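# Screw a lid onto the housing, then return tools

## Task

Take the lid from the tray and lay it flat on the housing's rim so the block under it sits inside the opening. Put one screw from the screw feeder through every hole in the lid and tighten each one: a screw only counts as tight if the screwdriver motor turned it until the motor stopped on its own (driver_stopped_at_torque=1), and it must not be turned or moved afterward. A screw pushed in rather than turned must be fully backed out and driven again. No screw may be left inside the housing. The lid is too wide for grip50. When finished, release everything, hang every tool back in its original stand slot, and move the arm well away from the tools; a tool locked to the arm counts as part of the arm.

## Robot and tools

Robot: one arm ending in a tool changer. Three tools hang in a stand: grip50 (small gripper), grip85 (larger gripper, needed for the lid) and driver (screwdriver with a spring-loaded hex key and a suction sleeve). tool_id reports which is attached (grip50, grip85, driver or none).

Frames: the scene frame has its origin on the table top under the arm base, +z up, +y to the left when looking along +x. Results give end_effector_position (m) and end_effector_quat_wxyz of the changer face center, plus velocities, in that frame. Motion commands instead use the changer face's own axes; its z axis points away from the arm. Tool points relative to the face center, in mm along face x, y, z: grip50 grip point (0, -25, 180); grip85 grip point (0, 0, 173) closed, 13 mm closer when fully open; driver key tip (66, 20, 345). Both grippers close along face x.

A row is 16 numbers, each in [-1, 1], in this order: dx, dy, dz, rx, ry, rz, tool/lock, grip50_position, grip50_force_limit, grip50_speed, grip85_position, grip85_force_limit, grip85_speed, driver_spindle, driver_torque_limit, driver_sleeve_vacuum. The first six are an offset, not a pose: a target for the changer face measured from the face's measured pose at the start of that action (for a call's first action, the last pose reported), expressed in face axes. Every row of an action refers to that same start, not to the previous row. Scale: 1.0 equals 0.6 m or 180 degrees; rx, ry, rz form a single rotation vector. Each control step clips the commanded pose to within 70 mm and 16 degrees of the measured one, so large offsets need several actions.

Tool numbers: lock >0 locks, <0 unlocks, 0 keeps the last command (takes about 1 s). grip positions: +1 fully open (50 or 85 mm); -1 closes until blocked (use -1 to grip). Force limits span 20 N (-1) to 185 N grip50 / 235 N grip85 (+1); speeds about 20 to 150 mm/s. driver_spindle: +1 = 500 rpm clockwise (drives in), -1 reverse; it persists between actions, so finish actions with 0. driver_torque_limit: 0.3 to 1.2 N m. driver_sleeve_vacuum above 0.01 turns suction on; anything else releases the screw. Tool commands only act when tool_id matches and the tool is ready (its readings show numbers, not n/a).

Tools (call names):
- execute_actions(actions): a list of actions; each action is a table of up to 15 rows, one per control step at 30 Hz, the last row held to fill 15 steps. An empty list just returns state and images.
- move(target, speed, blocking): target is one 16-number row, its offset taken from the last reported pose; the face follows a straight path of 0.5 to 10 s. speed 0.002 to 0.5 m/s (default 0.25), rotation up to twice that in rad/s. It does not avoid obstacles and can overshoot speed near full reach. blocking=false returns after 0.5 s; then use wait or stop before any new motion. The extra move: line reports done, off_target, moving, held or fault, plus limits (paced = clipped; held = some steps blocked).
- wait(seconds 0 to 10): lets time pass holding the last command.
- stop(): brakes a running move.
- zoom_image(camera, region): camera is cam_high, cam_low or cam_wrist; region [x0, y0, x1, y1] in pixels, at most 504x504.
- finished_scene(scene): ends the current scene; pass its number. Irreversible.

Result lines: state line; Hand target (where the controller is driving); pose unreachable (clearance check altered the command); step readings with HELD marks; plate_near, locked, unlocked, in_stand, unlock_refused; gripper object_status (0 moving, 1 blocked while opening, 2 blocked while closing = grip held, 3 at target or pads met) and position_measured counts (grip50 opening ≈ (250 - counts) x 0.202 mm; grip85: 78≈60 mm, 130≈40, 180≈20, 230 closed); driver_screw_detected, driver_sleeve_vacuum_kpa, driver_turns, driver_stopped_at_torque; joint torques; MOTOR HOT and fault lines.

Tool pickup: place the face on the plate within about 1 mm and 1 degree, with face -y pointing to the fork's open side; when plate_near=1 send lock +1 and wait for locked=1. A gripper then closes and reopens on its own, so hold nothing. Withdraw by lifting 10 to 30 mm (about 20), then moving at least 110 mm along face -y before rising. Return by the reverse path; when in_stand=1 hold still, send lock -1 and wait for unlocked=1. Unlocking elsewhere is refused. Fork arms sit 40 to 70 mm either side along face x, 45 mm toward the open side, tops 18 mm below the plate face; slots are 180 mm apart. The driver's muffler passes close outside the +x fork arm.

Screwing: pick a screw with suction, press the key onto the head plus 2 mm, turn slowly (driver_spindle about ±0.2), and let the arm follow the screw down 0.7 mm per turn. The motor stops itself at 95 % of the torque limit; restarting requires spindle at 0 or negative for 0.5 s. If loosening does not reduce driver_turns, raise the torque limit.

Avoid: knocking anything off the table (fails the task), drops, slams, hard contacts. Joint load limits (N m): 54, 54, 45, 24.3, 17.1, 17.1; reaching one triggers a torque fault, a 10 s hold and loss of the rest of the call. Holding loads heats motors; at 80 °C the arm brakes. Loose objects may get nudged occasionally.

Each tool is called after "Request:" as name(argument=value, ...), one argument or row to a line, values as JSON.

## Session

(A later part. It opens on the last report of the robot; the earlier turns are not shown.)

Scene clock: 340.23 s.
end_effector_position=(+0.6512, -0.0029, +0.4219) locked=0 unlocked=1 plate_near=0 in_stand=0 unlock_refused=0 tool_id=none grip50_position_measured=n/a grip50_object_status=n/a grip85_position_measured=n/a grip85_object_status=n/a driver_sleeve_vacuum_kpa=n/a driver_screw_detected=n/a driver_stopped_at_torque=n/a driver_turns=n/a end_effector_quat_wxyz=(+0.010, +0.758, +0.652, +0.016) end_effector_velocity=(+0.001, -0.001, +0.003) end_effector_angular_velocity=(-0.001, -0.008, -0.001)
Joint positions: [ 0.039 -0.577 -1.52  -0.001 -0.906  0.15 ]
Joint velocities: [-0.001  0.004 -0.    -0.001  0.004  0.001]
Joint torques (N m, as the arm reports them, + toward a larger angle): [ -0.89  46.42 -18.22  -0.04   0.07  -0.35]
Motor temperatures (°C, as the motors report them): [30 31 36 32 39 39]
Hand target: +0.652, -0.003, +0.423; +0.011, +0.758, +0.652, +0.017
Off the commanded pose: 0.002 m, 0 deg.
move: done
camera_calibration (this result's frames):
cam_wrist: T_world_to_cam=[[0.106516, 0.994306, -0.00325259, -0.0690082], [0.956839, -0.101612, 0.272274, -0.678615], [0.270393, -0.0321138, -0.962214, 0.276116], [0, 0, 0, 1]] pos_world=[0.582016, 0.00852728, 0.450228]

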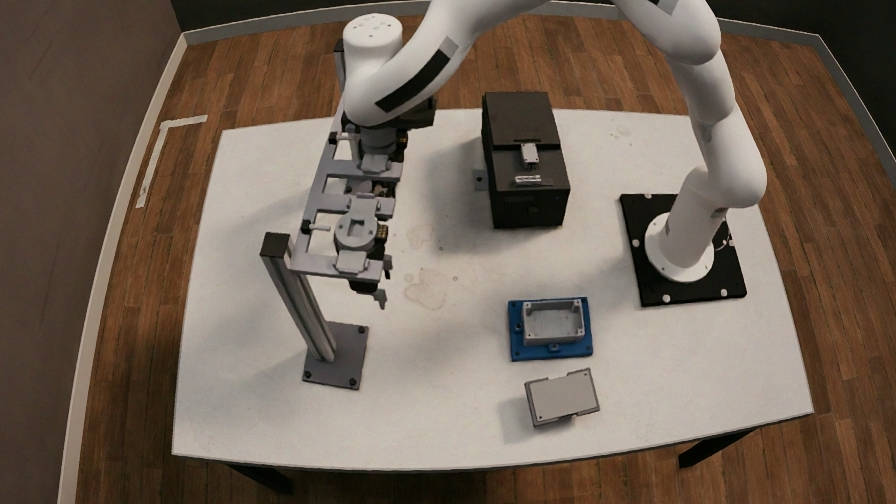

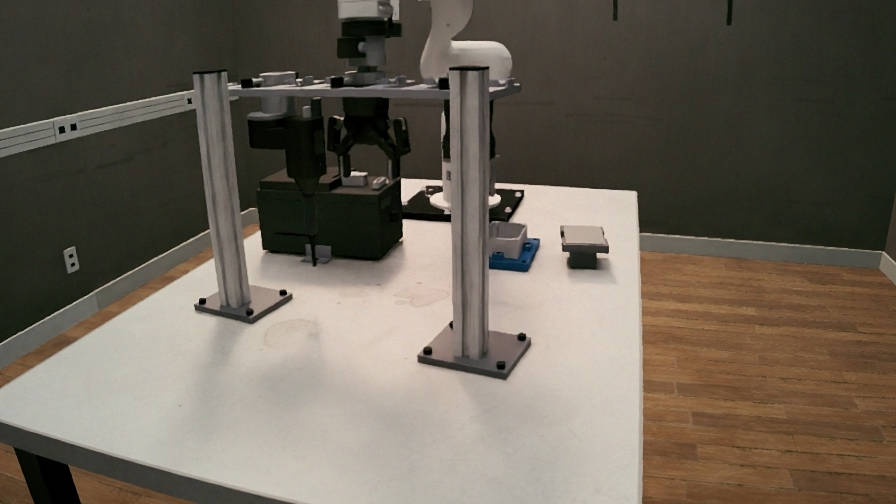

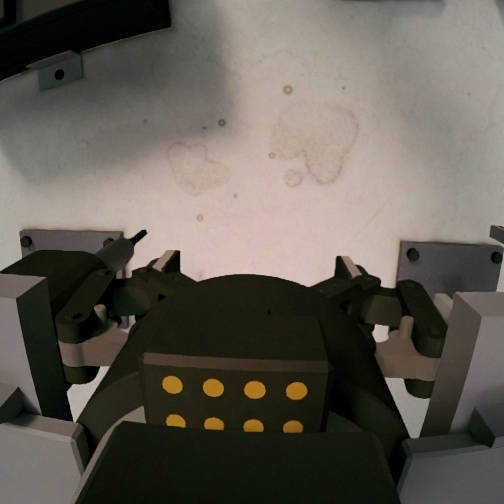

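Request:
move(
  target=[0,0,0,0.0107,0,0,0,0,0,0,0,0,0,0,-1,0],
  speed=0.02,
)

Request:
zoom_image(
  camera="cam_high",
  region=[350, 110, 430, 170],
)

Request:
zoom_image(
  camera="cam_low",
  region=[330, 50, 400, 95],
)

Scene clock: 372.17 s.
end_effector_position=(+0.6512, -0.0029, +0.4218) locked=0 unlocked=1 plate_near=0 in_stand=0 unlock_refused=0 tool_id=none grip50_position_measured=n/a grip50_object_status=n/a grip85_position_measured=n/a grip85_object_status=n/a driver_sleeve_vacuum_kpa=n/a driver_screw_detected=n/a driver_stopped_at_torque=n/a driver_turns=n/a end_effector_quat_wxyz=(-0.003, +0.758, +0.652, +0.005) end_effector_velocity=(-0.000, +0.000, +0.000) end_effector_angular_velocity=(-0.000, +0.003, +0.001)
Joint positions: [ 0.038 -0.591 -1.54   0.005 -0.946  0.145]
Joint velocities: [ 0.    -0.001 -0.002 -0.    -0.003 -0.   ]
Joint torques (N m, as the arm reports them, + toward a larger angle): [ -1.03  48.94 -16.97   0.08   0.07  -0.3 ]
Motor temperatures (°C, as the motors report them): [30 31 37 32 39 39]
Hand target: +0.651, -0.003, +0.422; -0.003, +0.758, +0.652, +0.005
Off the commanded pose: 0.000 m, 0 deg.
move: done
camera_calibration (this result's frames):
cam_wrist: T_world_to_cam=[[0.106088, 0.994355, -0.00173727, -0.0693741], [0.965332, -0.102572, 0.240026, -0.670545], [0.238493, -0.0271408, -0.970765, 0.300507], [0, 0, 0, 1]] pos_world=[0.58299, 0.00835943, 0.452549]

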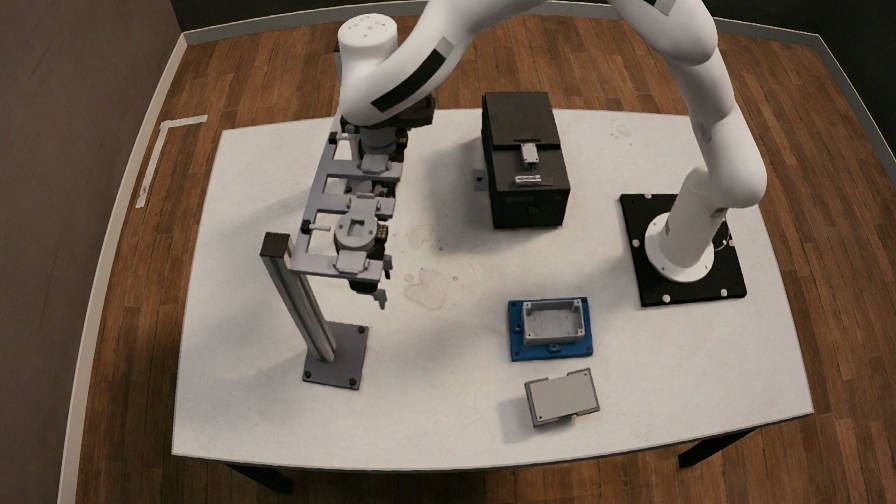

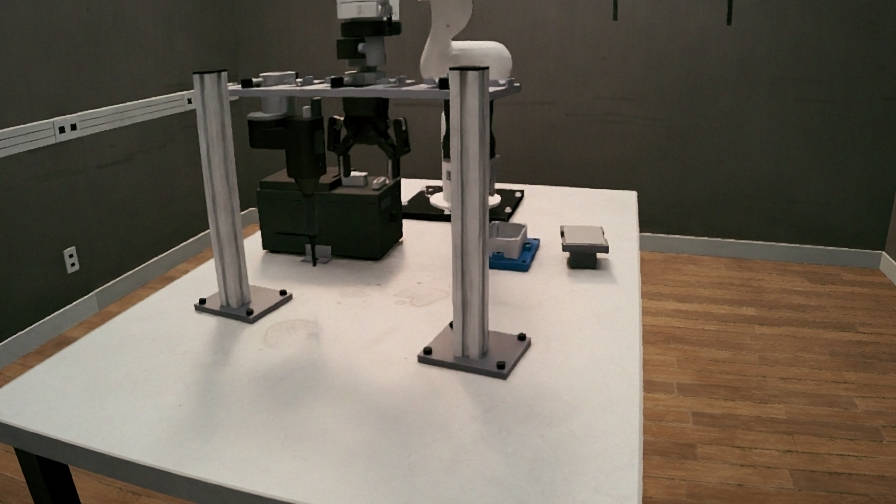

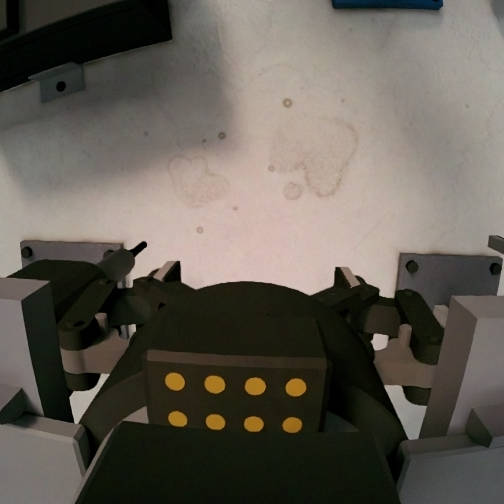

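Region (350, 110, 430, 170) of cam_high's 896x504 image, scaled by 6.300, with more detail than that image has; it fills the top 378 rows of this view, and the rest is white.

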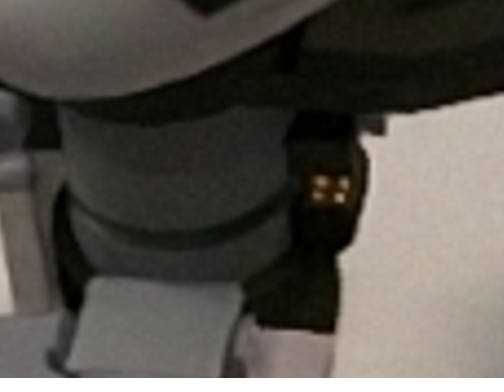

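Region (330, 50, 400, 95) of cam_low's 896x504 image, scaled by 7.200, with more detail than that image has; it fills the top 324 rows of this view, and the rest is white.

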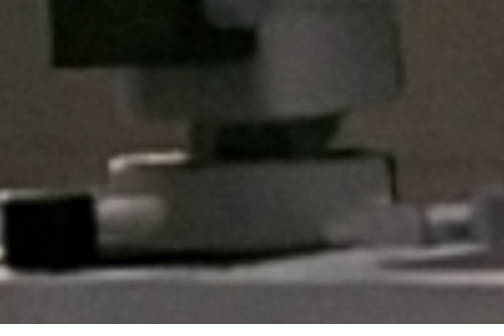

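Request:
execute_actions(
  actions=[
    [[0,0,0.002,0,0,0,0,0,0,0,0,0,0,0,-1,0],[0,0,0.002,0,0,0,0,0,0,0,0,0,0,0,-1,0],[0,0,0.002,0,0,0,0,0,0,0,0,0,0,0,-1,0],[0,0,0.003,0,0,0,0,0,0,0,0,0,0,0,-1,0],[0,0,0.003,0,0,0,0,0,0,0,0,0,0,0,-1,0],[0,0,0.003,0,0,0,0,0,0,0,0,0,0,0,-1,0],[0,0,0.004,0,0,0,0,0,0,0,0,0,0,0,-1,0]],
  ],
)

Scene clock: 392.87 s.
end_effector_position=(+0.6515, -0.0029, +0.4210) locked=0 unlocked=1 plate_near=0 in_stand=0 unlock_refused=0 tool_id=none grip50_position_measured=n/a grip50_object_status=n/a grip85_position_measured=n/a grip85_object_status=n/a driver_sleeve_vacuum_kpa=n/a driver_screw_detected=n/a driver_stopped_at_torque=n/a driver_turns=n/a end_effector_quat_wxyz=(-0.002, +0.758, +0.652, +0.006) end_effector_velocity=(-0.000, +0.000, -0.001) end_effector_angular_velocity=(+0.000, +0.000, -0.001)
Joint positions: [ 0.038 -0.592 -1.539  0.005 -0.942  0.145]
Joint velocities: [ 0.    -0.     0.002  0.     0.002  0.001]
Joint torques (N m, as the arm reports them, + toward a larger angle): [-1.3  24.9  -9.49 -0.19  0.6  -0.2 ]
Motor temperatures (°C, as the motors report them): [30 31 37 32 39 39]
Hand target: +0.651, -0.003, +0.419; -0.003, +0.758, +0.652, +0.005
Off the commanded pose: 0.002 m, 0 deg.
Step readings (end_effector_position):
0: (+0.6512, -0.0029, +0.4218)
1: (+0.6512, -0.0029, +0.4218)
2: (+0.6512, -0.0029, +0.4217)
4: (+0.6513, -0.0029, +0.4215)
8: (+0.6515, -0.0029, +0.4212)
15: end_effector_position above
camera_calibration (this result's frames):
cam_wrist: T_world_to_cam=[[0.106119, 0.994352, -0.00145153, -0.0695651], [0.964751, -0.102606, 0.242336, -0.671251], [0.240818, -0.0271167, -0.970191, 0.297811], [0, 0, 0, 1]] pos_world=[0.583254, 0.00837369, 0.451501]

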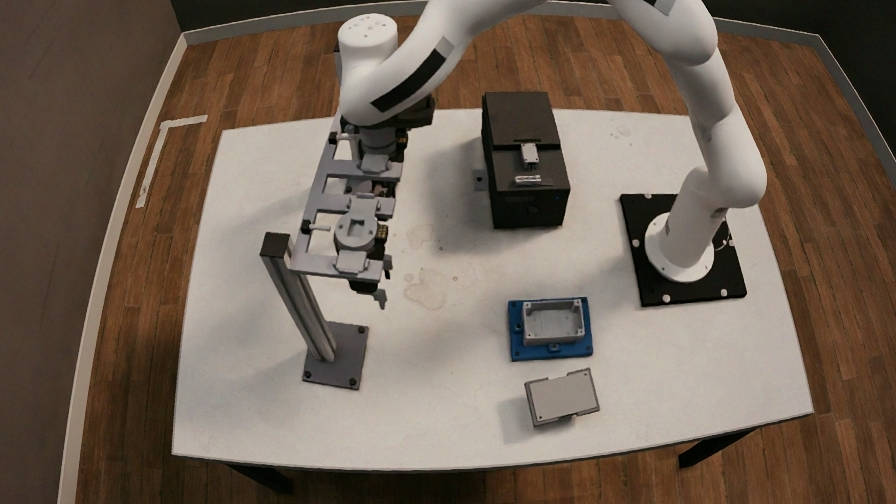

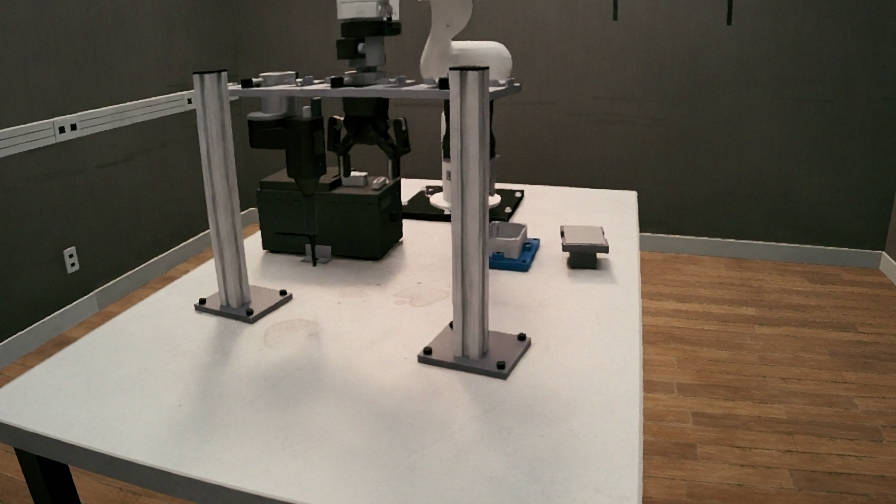

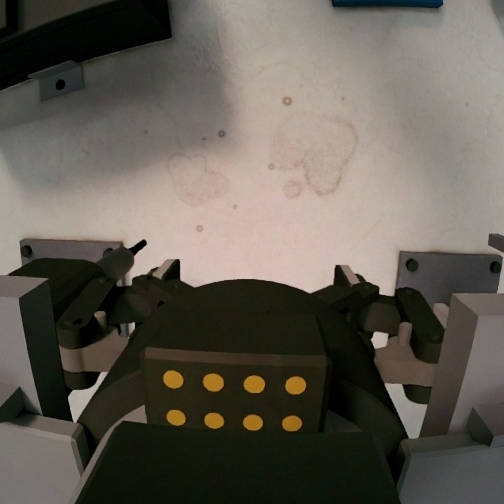

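Request:
execute_actions(
  actions=[
    [[-0.0017,0,0.0012,0,0,0,0,0,0,0,0,0,0,0,-1,0]],
    [[-0.0017,0,0.0012,0,0,0,0,0,0,0,0,0,0,0,-1,0]],
    [[-0.0017,0,0.0012,0,0,0,0,0,0,0,0,0,0,0,-1,0]],
    [[-0.0017,0,0.0012,0,0,0,0,0,0,0,0,0,0,0,-1,0]],
  ],
)

Scene clock: 408.63 s.
end_effector_position=(+0.6511, -0.0068, +0.4179) locked=0 unlocked=1 plate_near=0 in_stand=0 unlock_refused=0 tool_id=none grip50_position_measured=n/a grip50_object_status=n/a grip85_position_measured=n/a grip85_object_status=n/a driver_sleeve_vacuum_kpa=n/a driver_screw_detected=n/a driver_stopped_at_torque=n/a driver_turns=n/a end_effector_quat_wxyz=(-0.002, +0.758, +0.652, +0.006) end_effector_velocity=(-0.000, -0.001, -0.001) end_effector_angular_velocity=(-0.001, +0.001, -0.000)
Joint positions: [ 0.032 -0.593 -1.534  0.005 -0.935  0.138]
Joint velocities: [-0.001 -0.001  0.001 -0.001  0.001 -0.   ]
Joint torques (N m, as the arm reports them, + toward a larger angle): [ -3.42  48.54 -17.18  -0.04  -0.12  -0.28]
Motor temperatures (°C, as the motors report them): [30 31 37 32 39 39]
Hand target: +0.651, -0.007, +0.418; -0.002, +0.758, +0.652, +0.006
Off the commanded pose: 0.000 m, 0 deg.
Step readings (end_effector_position; steps 1 to 15: 1st action; 16 to 30: 2nd action; 31 to 45: 3rd action; 46 to 60: 4th action):
0: (+0.6515, -0.0029, +0.4207)
1: (+0.6515, -0.0029, +0.4207)
2: (+0.6516, -0.0030, +0.4207)
4: (+0.6517, -0.0034, +0.4207)
8: (+0.6517, -0.0037, +0.4207)
15: (+0.6517, -0.0038, +0.4207)
16: (+0.6517, -0.0039, +0.4207)
17: (+0.6517, -0.0040, +0.4205)
19: (+0.6505, -0.0047, +0.4167)
23: (+0.6508, -0.0050, +0.4173)
30: (+0.6514, -0.0049, +0.4194)
31: (+0.6514, -0.0049, +0.4195)
32: (+0.6514, -0.0050, +0.4194)
34: (+0.6513, -0.0055, +0.4189)
38: (+0.6512, -0.0059, +0.4186)
45: (+0.6513, -0.0059, +0.4186)
46: (+0.6513, -0.0059, +0.4186)
47: (+0.6513, -0.0060, +0.4186)
49: (+0.6512, -0.0065, +0.4182)
53: (+0.6511, -0.0067, +0.4180)
60: end_effector_position above
camera_calibration (this result's frames):
cam_wrist: T_world_to_cam=[[0.106064, 0.994358, -0.00141072, -0.0655986], [0.964672, -0.102553, 0.242673, -0.670631], [0.24116, -0.0270998, -0.970107, 0.29461], [0, 0, 0, 1]] pos_world=[0.582848, 0.00443704, 0.448455]

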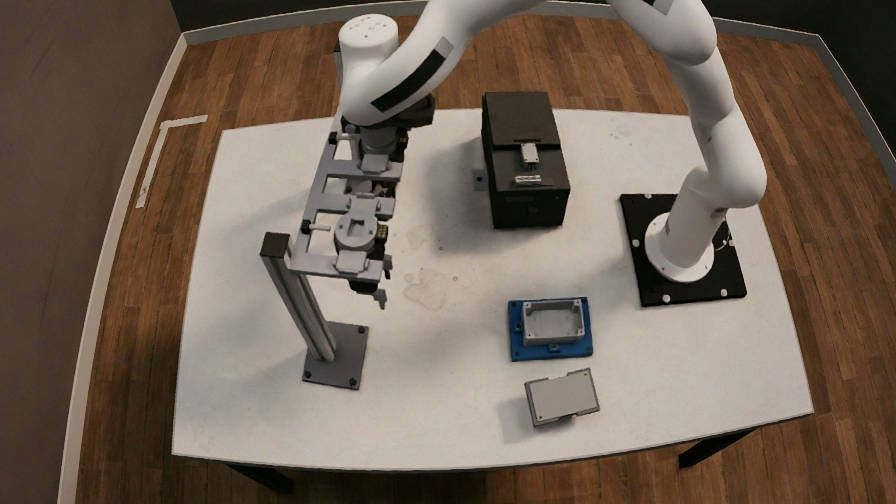

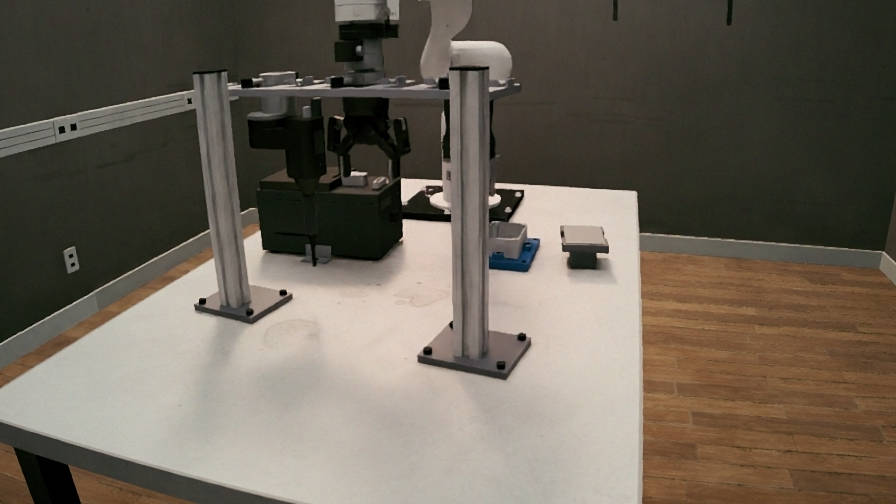

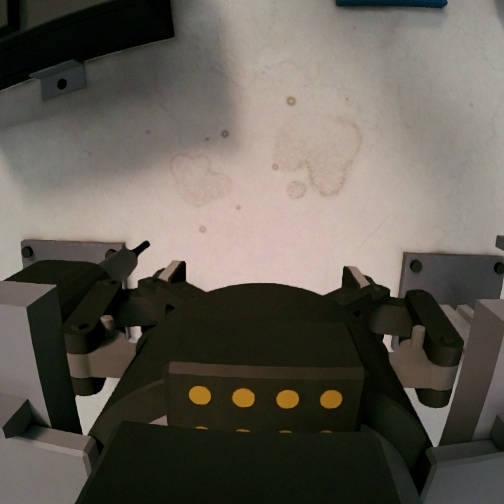

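Request:
execute_actions(
  actions=[
    [[0.001,0,0.002,0,0,0,0,0,0,0,0,0,0,0,-1,0]],
    [[0.0005,0,0.002,0,0,0,0,0,0,0,0,0,0,0,-1,0]],
    [[0,0,0.002,0,0,0,0,0,0,0,0,0,0,0,-1,0]],
    [[0,0,0.002,0,0,0,0,0,0,0,0,0,0,0,-1,0]],
  ],
)

Scene clock: 429.10 s.
end_effector_position=(+0.6513, -0.0059, +0.4132) locked=0 unlocked=1 plate_near=0 in_stand=1 unlock_refused=0 tool_id=none grip50_position_measured=n/a grip50_object_status=n/a grip85_position_measured=n/a grip85_object_status=n/a driver_sleeve_vacuum_kpa=n/a driver_screw_detected=n/a driver_stopped_at_torque=n/a driver_turns=n/a end_effector_quat_wxyz=(-0.002, +0.758, +0.652, +0.006) end_effector_velocity=(+0.000, -0.000, +0.000) end_effector_angular_velocity=(+0.000, +0.000, -0.000)
Joint positions: [ 0.033 -0.597 -1.529  0.005 -0.926  0.14 ]
Joint velocities: [-0.    -0.    -0.001  0.    -0.001 -0.001]
Joint torques (N m, as the arm reports them, + toward a larger angle): [ -4.04  46.63 -17.17  -0.14  -0.05  -0.48]
Motor temperatures (°C, as the motors report them): [30 31 37 32 39 39]
Hand target: +0.651, -0.006, +0.413; -0.002, +0.758, +0.652, +0.006
Off the commanded pose: 0.000 m, 0 deg.
Step readings (end_effector_position; steps 1 to 15: 1st action; 16 to 30: 2nd action; 31 to 45: 3rd action; 46 to 60: 4th action):
0: (+0.6511, -0.0069, +0.4179)
1: (+0.6511, -0.0069, +0.4179)
2: (+0.6511, -0.0068, +0.4178)
4: (+0.6511, -0.0066, +0.4171)
8: (+0.6512, -0.0063, +0.4167)
15: (+0.6512, -0.0062, +0.4168)
16: (+0.6512, -0.0062, +0.4167)
17: (+0.6513, -0.0062, +0.4166)
19: (+0.6513, -0.0060, +0.4160)
23: (+0.6513, -0.0060, +0.4156)
30: (+0.6513, -0.0059, +0.4156)
31: (+0.6513, -0.0059, +0.4156)
32: (+0.6513, -0.0059, +0.4154)
34: (+0.6513, -0.0059, +0.4148)
38: (+0.6513, -0.0059, +0.4144)
45: (+0.6513, -0.0059, +0.4144)
46: (+0.6513, -0.0059, +0.4144)
47: (+0.6513, -0.0059, +0.4142)
49: (+0.6513, -0.0058, +0.4137)
53: (+0.6513, -0.0058, +0.4133)
60: end_effector_position above
camera_calibration (this result's frames):
cam_wrist: T_world_to_cam=[[0.106093, 0.994355, -0.00141198, -0.0665561], [0.964652, -0.102579, 0.242745, -0.669568], [0.24123, -0.0271155, -0.970089, 0.289944], [0, 0, 0, 1]] pos_world=[0.583018, 0.00535895, 0.443712]

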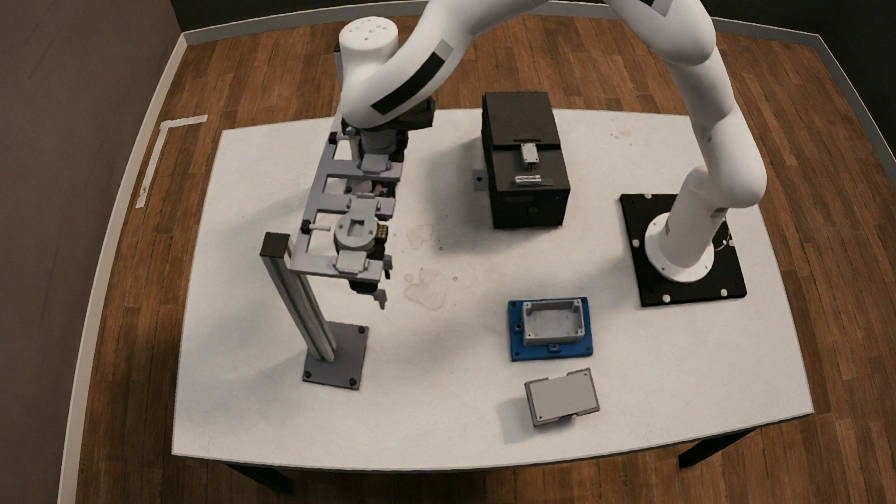

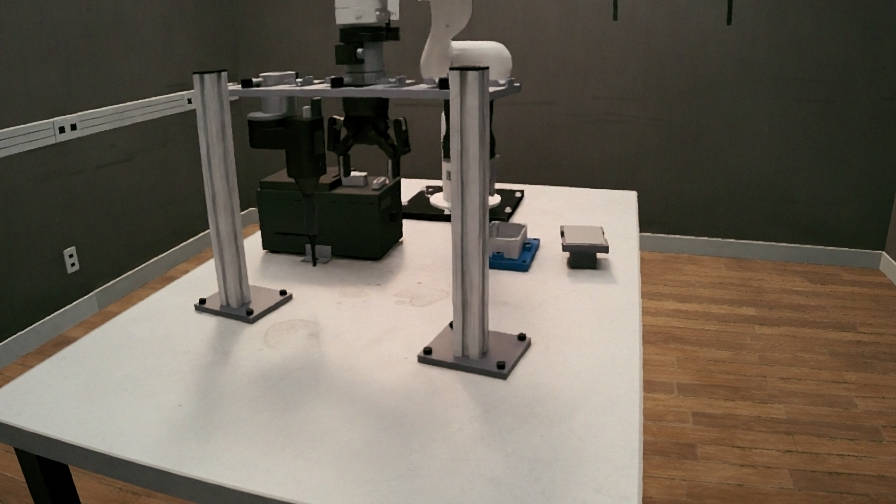

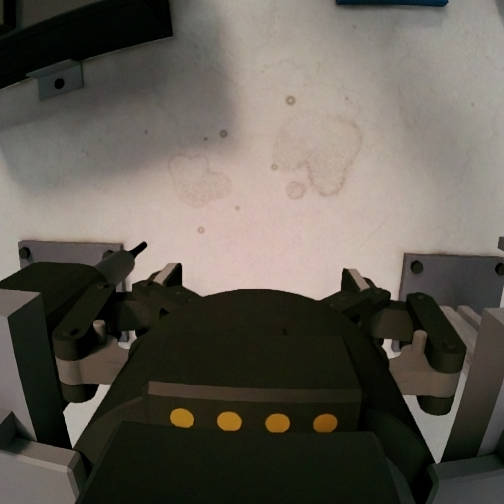

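Request:
execute_actions(
  actions=[
    [[0,0,0.002,0,0,0,0,0,0,0,0,0,0,0,-1,0]],
    [[0,0,0.002,0,0,0,0,0,0,0,0,0,0,0,-1,0]],
    [[0,0,0.0015,0,0,0,0,0,0,0,0,0,0,0,-1,0]],
  ],
)

Scene clock: 434.13 s.
end_effector_position=(+0.6514, -0.0059, +0.4113) locked=0 unlocked=1 plate_near=1 in_stand=1 unlock_refused=0 tool_id=none grip50_position_measured=n/a grip50_object_status=n/a grip85_position_measured=n/a grip85_object_status=n/a driver_sleeve_vacuum_kpa=n/a driver_screw_detected=n/a driver_stopped_at_torque=n/a driver_turns=n/a end_effector_quat_wxyz=(-0.001, +0.758, +0.652, +0.006) end_effector_velocity=(-0.000, +0.000, -0.001) end_effector_angular_velocity=(-0.001, +0.000, +0.001)
Joint positions: [ 0.033 -0.598 -1.527  0.005 -0.922  0.14 ]
Joint velocities: [ 0.001  0.     0.001 -0.001  0.001  0.   ]
Joint torques (N m, as the arm reports them, + toward a larger angle): [-4.57 21.5  -9.43  0.51  2.4  -0.69]
Motor temperatures (°C, as the motors report them): [30 31 37 32 39 39]
Hand target: +0.651, -0.006, +0.411; -0.001, +0.758, +0.652, +0.006
Off the commanded pose: 0.001 m, 0 deg.
Step readings (end_effector_position; steps 1 to 15: 1st action; 16 to 30: 2nd action; 31 to 45: 3rd action):
0: (+0.6513, -0.0059, +0.4132)
1: (+0.6513, -0.0059, +0.4132)
2: (+0.6513, -0.0059, +0.4130)
4: (+0.6513, -0.0059, +0.4125)
8: (+0.6513, -0.0059, +0.4121)
15: (+0.6513, -0.0059, +0.4120)
16: (+0.6513, -0.0059, +0.4120)
17: (+0.6513, -0.0059, +0.4119)
19: (+0.6514, -0.0059, +0.4118)
23: (+0.6514, -0.0059, +0.4117)
30: (+0.6514, -0.0059, +0.4116)
31: (+0.6514, -0.0059, +0.4116)
32: (+0.6515, -0.0059, +0.4115)
34: (+0.6515, -0.0059, +0.4115)
38: (+0.6515, -0.0059, +0.4114)
45: end_effector_position above
camera_calibration (this result's frames):
cam_wrist: T_world_to_cam=[[0.106173, 0.994347, -0.00134621, -0.0666666], [0.964334, -0.102638, 0.24398, -0.669557], [0.242462, -0.0272024, -0.969779, 0.287157], [0, 0, 0, 1]] pos_world=[0.58313, 0.00537876, 0.441748]

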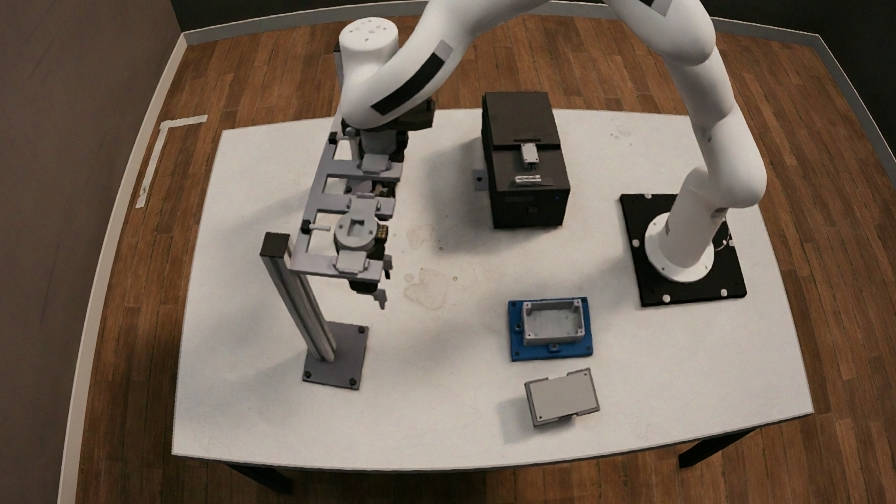

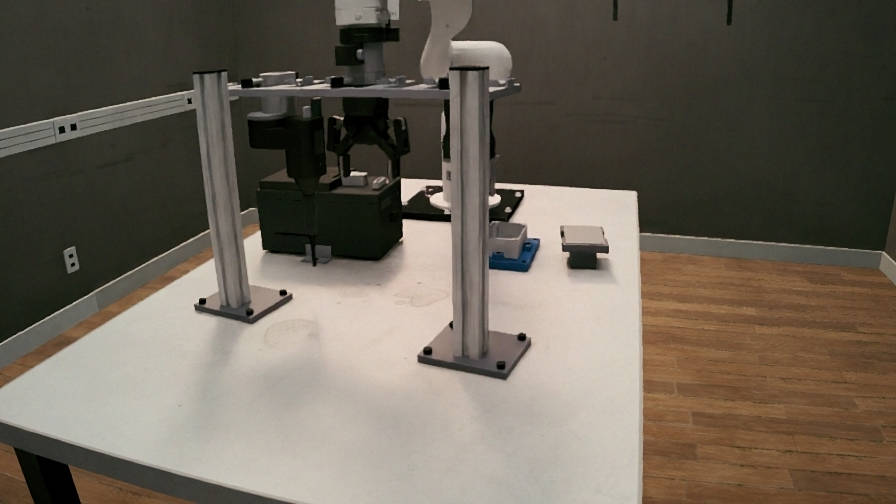

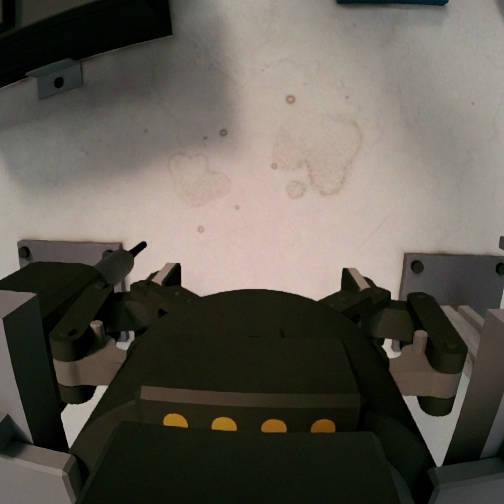

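Request:
execute_actions(
  actions=[
    [[0,0,-0.0005,0,0,0,1,0,0,0,1,0,0,0,-1,0]],
    [[0,0,0,0,0,0,1,0,0,0,1,0,0,0,-1,0]],
    [[0,0,0,0,0,0,1,0,0,0,1,0,0,0,-1,0]],
  ],
)

Scene clock: 440.97 s.
end_effector_position=(+0.6515, -0.0059, +0.4118) locked=1 unlocked=0 plate_near=1 in_stand=1 unlock_refused=0 tool_id=grip85 grip50_position_measured=n/a grip50_object_status=n/a grip85_position_measured=n/a grip85_object_status=n/a driver_sleeve_vacuum_kpa=n/a driver_screw_detected=n/a driver_stopped_at_torque=n/a driver_turns=n/a end_effector_quat_wxyz=(-0.001, +0.758, +0.652, +0.006) end_effector_velocity=(+0.000, -0.000, +0.000) end_effector_angular_velocity=(-0.001, -0.000, -0.000)
Joint positions: [ 0.033 -0.598 -1.527  0.005 -0.922  0.14 ]
Joint velocities: [ 0.     0.    -0.    -0.001 -0.     0.001]
Joint torques (N m, as the arm reports them, + toward a larger angle): [ -1.36  29.95 -11.34   1.9    2.06  -0.57]
Motor temperatures (°C, as the motors report them): [30 31 37 32 39 39]
Hand target: +0.651, -0.006, +0.412; -0.001, +0.758, +0.652, +0.006
Off the commanded pose: 0.000 m, 0 deg.
Step readings (end_effector_position; steps 1 to 15: 1st action; 16 to 30: 2nd action; 31 to 45: 3rd action):
0: (+0.6515, -0.0059, +0.4112)
1: (+0.6515, -0.0059, +0.4112)
2: (+0.6515, -0.0059, +0.4112)
4: (+0.6515, -0.0059, +0.4113)
8: (+0.6515, -0.0059, +0.4113)
15: (+0.6515, -0.0059, +0.4114)
16: (+0.6515, -0.0059, +0.4114)
17: (+0.6515, -0.0059, +0.4113)
19: (+0.6514, -0.0059, +0.4114)
23: (+0.6513, -0.0059, +0.4115)
30: (+0.6515, -0.0059, +0.4118)
31: (+0.6515, -0.0059, +0.4118)
32: (+0.6514, -0.0059, +0.4118)
34: (+0.6514, -0.0059, +0.4118)
38: (+0.6514, -0.0059, +0.4118)
45: end_effector_position above
camera_calibration (this result's frames):
cam_wrist: T_world_to_cam=[[0.106574, 0.994304, -0.00128578, -0.0668953], [0.964246, -0.103037, 0.244159, -0.669701], [0.242636, -0.027261, -0.969734, 0.287493], [0, 0, 0, 1]] pos_world=[0.583129, 0.0053477, 0.44222]

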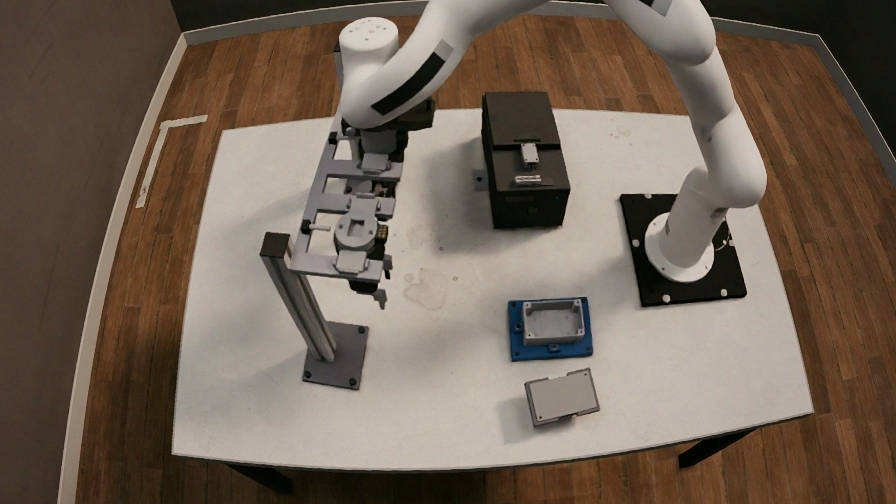

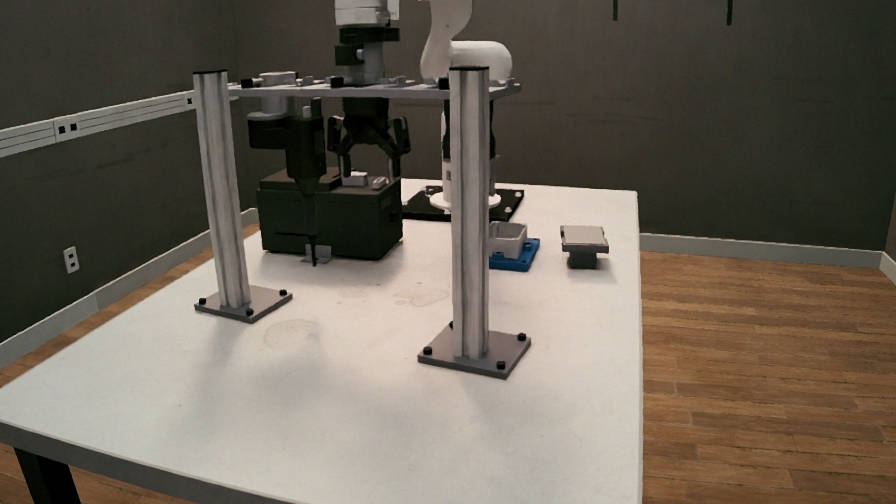

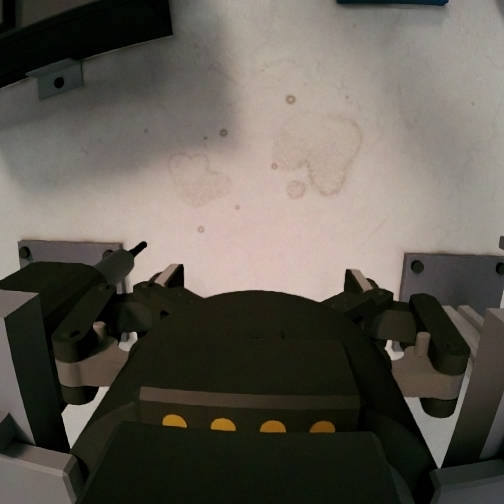

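Request:
move(
  target=[0,0,-0.0333,0,0,0,0,0,0,0,1,0,0,0,-1,0],
  speed=0.05,
)

Request:
move(
  target=[0,-0.21,0,0,0,0,0,0,0,0,1,0,0,0,-1,0],
  speed=0.1,
)

Scene clock: 453.40 s.
end_effector_position=(+0.6512, -0.0061, +0.4315) locked=1 unlocked=0 plate_near=1 in_stand=0 unlock_refused=0 tool_id=grip85 grip50_position_measured=n/a grip50_object_status=n/a grip85_position_measured=3 grip85_object_status=3 driver_sleeve_vacuum_kpa=n/a driver_screw_detected=n/a driver_stopped_at_torque=n/a driver_turns=n/a end_effector_quat_wxyz=(-0.001, +0.758, +0.652, +0.006) end_effector_velocity=(+0.000, -0.000, +0.001) end_effector_angular_velocity=(+0.000, -0.002, -0.000)
Joint positions: [ 0.033 -0.583 -1.55   0.005 -0.961  0.14 ]
Joint velocities: [-0.     0.001 -0.002  0.    -0.001 -0.   ]
Joint torques (N m, as the arm reports them, + toward a larger angle): [ -2.15  59.01 -22.43   0.41   0.02  -0.25]
Motor temperatures (°C, as the motors report them): [30 31 37 32 39 39]
Hand target: +0.651, -0.006, +0.432; -0.001, +0.758, +0.652, +0.006
Off the commanded pose: 0.000 m, 0 deg.
move: done
camera_calibration (this result's frames):
cam_wrist: T_world_to_cam=[[0.106466, 0.994315, -0.00129465, -0.0666237], [0.964388, -0.102945, 0.243636, -0.67418], [0.242117, -0.0271875, -0.969866, 0.307038], [0, 0, 0, 1]] pos_world=[0.582925, 0.00518938, 0.461953]

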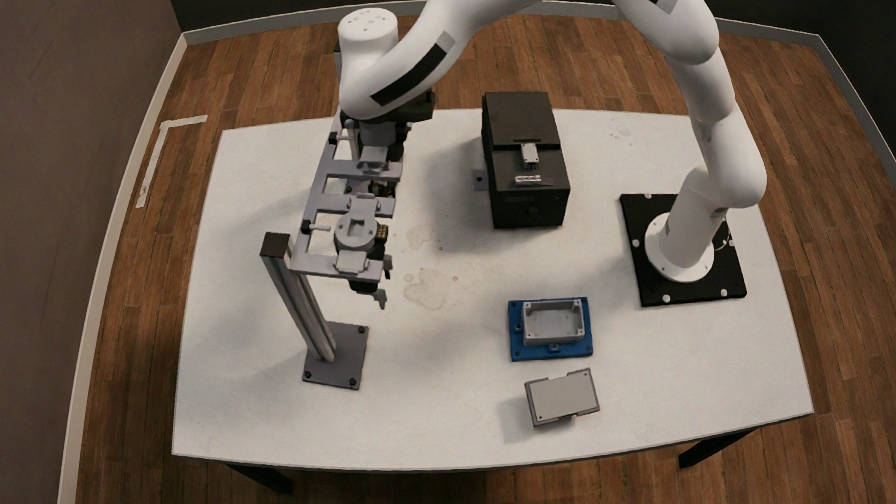

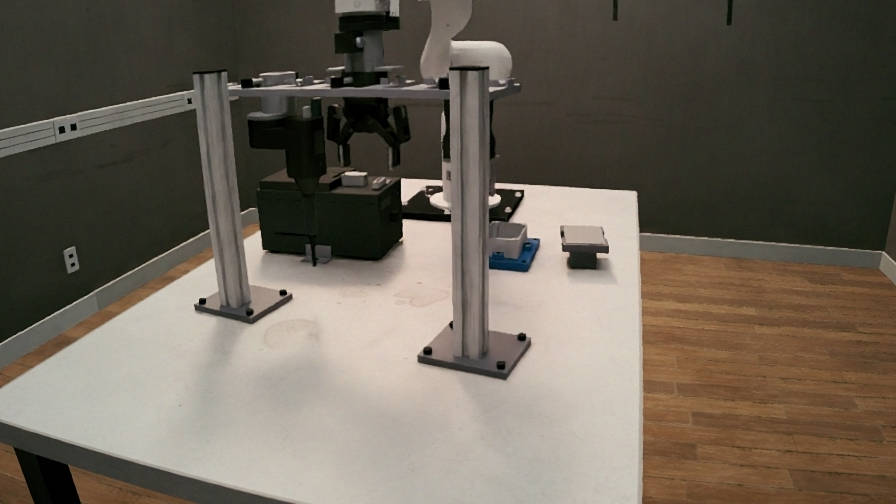

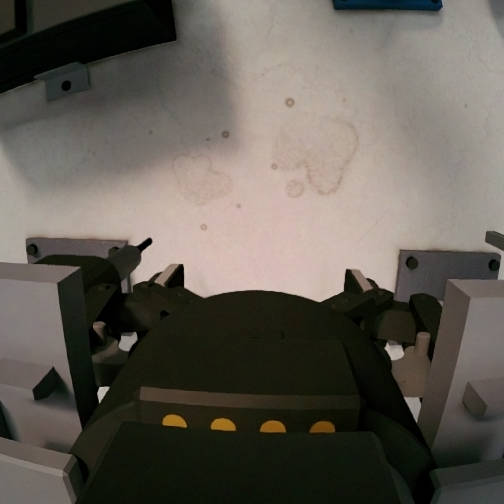

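Scene clock: 455.03 s.
end_effector_position=(+0.5269, +0.0128, +0.4308) locked=1 unlocked=0 plate_near=1 in_stand=0 unlock_refused=0 tool_id=grip85 grip50_position_measured=n/a grip50_object_status=n/a grip85_position_measured=3 grip85_object_status=3 driver_sleeve_vacuum_kpa=n/a driver_screw_detected=n/a driver_stopped_at_torque=n/a driver_turns=n/a end_effector_quat_wxyz=(-0.001, +0.758, +0.652, +0.006) end_effector_velocity=(-0.001, +0.000, -0.000) end_effector_angular_velocity=(+0.000, +0.001, +0.000)
Joint positions: [ 0.068 -0.278 -1.129  0.005 -0.843  0.174]
Joint velocities: [0.    0.002 0.003 0.    0.    0.   ]
Joint torques (N m, as the arm reports them, + toward a larger angle): [ -0.84  42.46 -21.88   0.26  -0.02  -0.18]
Motor temperatures (°C, as the motors report them): [30 31 37 32 39 39]
Hand target: +0.527, +0.013, +0.431; -0.001, +0.758, +0.652, +0.006
Off the commanded pose: 0.000 m, 0 deg.
move: done
camera_calibration (this result's frames):
cam_wrist: T_world_to_cam=[[0.106651, 0.994296, -0.00133865, -0.0722901], [0.96432, -0.103108, 0.243836, -0.552169], [0.242307, -0.0272963, -0.969816, 0.336906], [0, 0, 0, 1]] pos_world=[0.458543, 0.0241412, 0.461278]

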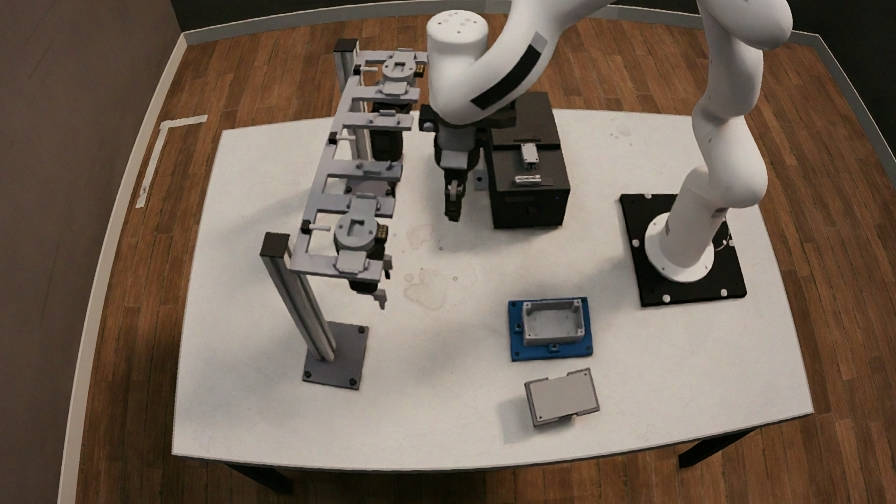

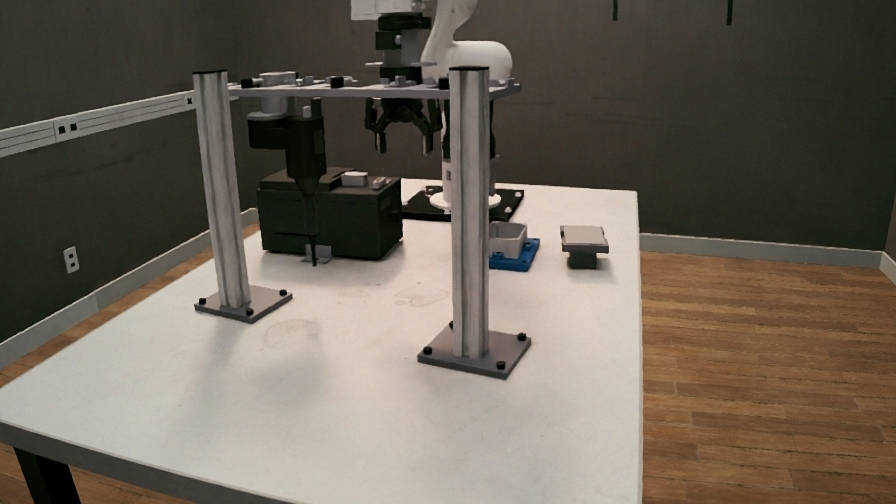

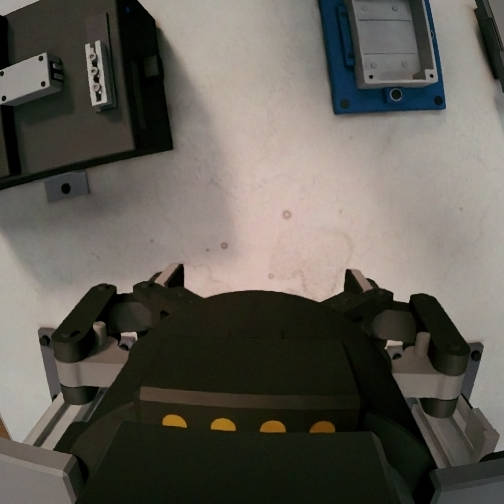

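Request:
move(
  target=[0.548,-0.309,0.117,0,0,-0.131,0,0,0,0,1,0,0,0,-1,0],
)

Scene clock: 478.47 s.
end_effector_position=(+0.3935, +0.3661, +0.3629) locked=1 unlocked=0 plate_near=1 in_stand=0 unlock_refused=0 tool_id=grip85 grip50_position_measured=n/a grip50_object_status=n/a grip85_position_measured=3 grip85_object_status=3 driver_sleeve_vacuum_kpa=n/a driver_screw_detected=n/a driver_stopped_at_torque=n/a driver_turns=n/a end_effector_quat_wxyz=(-0.000, +0.609, +0.793, +0.006) end_effector_velocity=(-0.000, +0.001, +0.000) end_effector_angular_velocity=(+0.000, -0.001, +0.001)
Joint positions: [ 0.792 -0.384 -1.096 -0.001 -0.704  0.492]
Joint velocities: [ 0.002 -0.001 -0.002 -0.    -0.     0.002]
Joint torques (N m, as the arm reports them, + toward a larger angle): [ -0.62  46.17 -20.09   0.69   0.08  -0.19]
Motor temperatures (°C, as the motors report them): [30 31 37 32 39 39]
Hand target: +0.393, +0.366, +0.363; -0.001, +0.609, +0.793, +0.006
Off the commanded pose: 0.000 m, 0 deg.
move: done
camera_calibration (this result's frames):
cam_wrist: T_world_to_cam=[[-0.299392, 0.954121, -0.00417082, -0.233919], [0.924378, 0.291137, 0.246504, -0.500222], [0.236409, 0.0699458, -0.969133, 0.279445], [0, 0, 0, 1]] pos_world=[0.326298, 0.349274, 0.39315]

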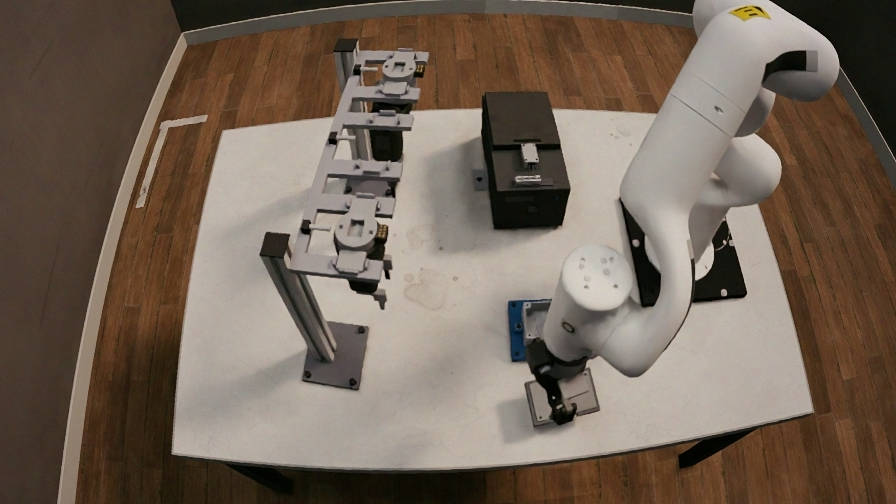

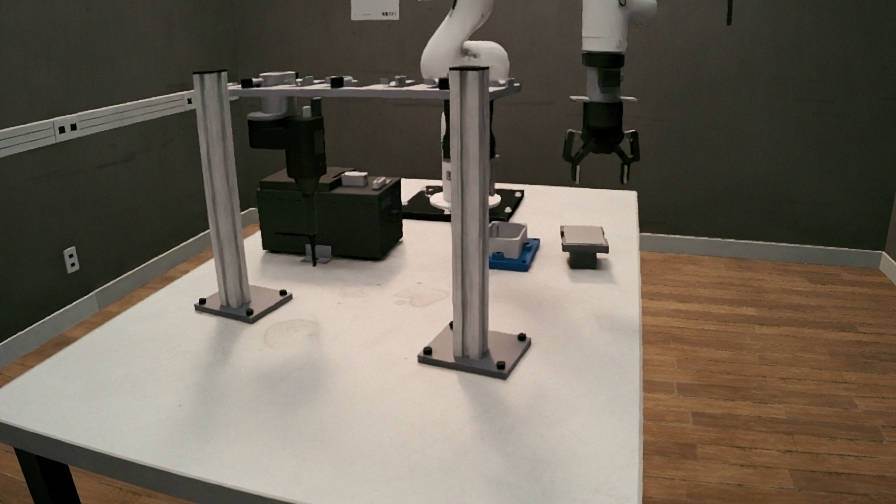

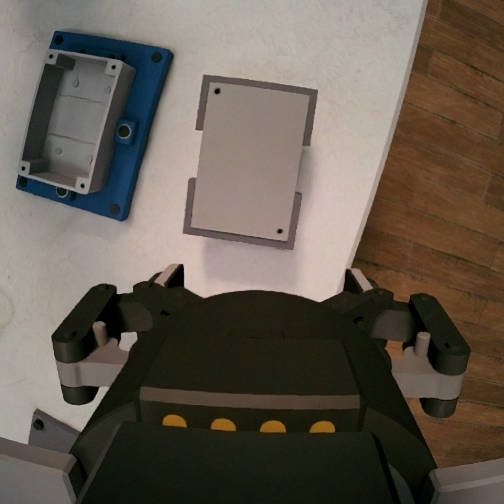

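Request:
zoom_image(
  camera="cam_wrist",
  region=[0, 20, 340, 270],
)

Region (0, 20, 340, 270) of cam_wrist's 504x504 image, scaled by 1.482, with more detail than that image has; it fills the top 371 rows of this view, and the rest is white.

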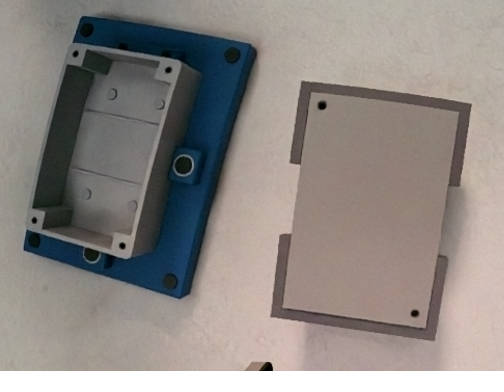

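Request:
zoom_image(
  camera="cam_low",
  region=[470, 120, 670, 290],
)

Region (470, 120, 670, 290) of cam_low's 896x504 image, scaled by 2.520, with more detail than that image has; it fills the top 428 rows of this view, and the rest is white.

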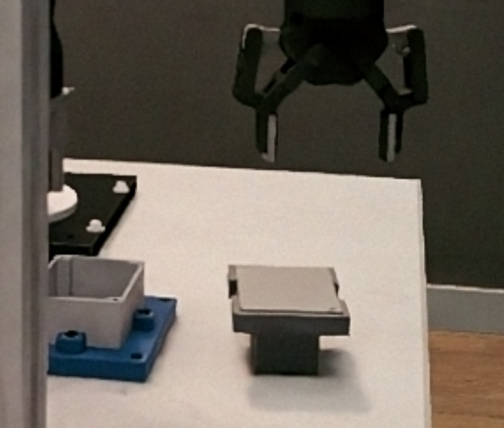

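Request:
zoom_image(
  camera="cam_wrist",
  region=[130, 230, 400, 330],
)

Region (130, 230, 400, 330) of cam_wrist's 504x504 image, scaled by 1.867, with more detail than that image has; it fills the top 187 rows of this view, and the rest is white.

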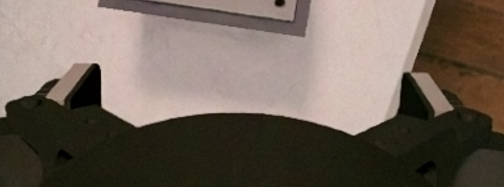

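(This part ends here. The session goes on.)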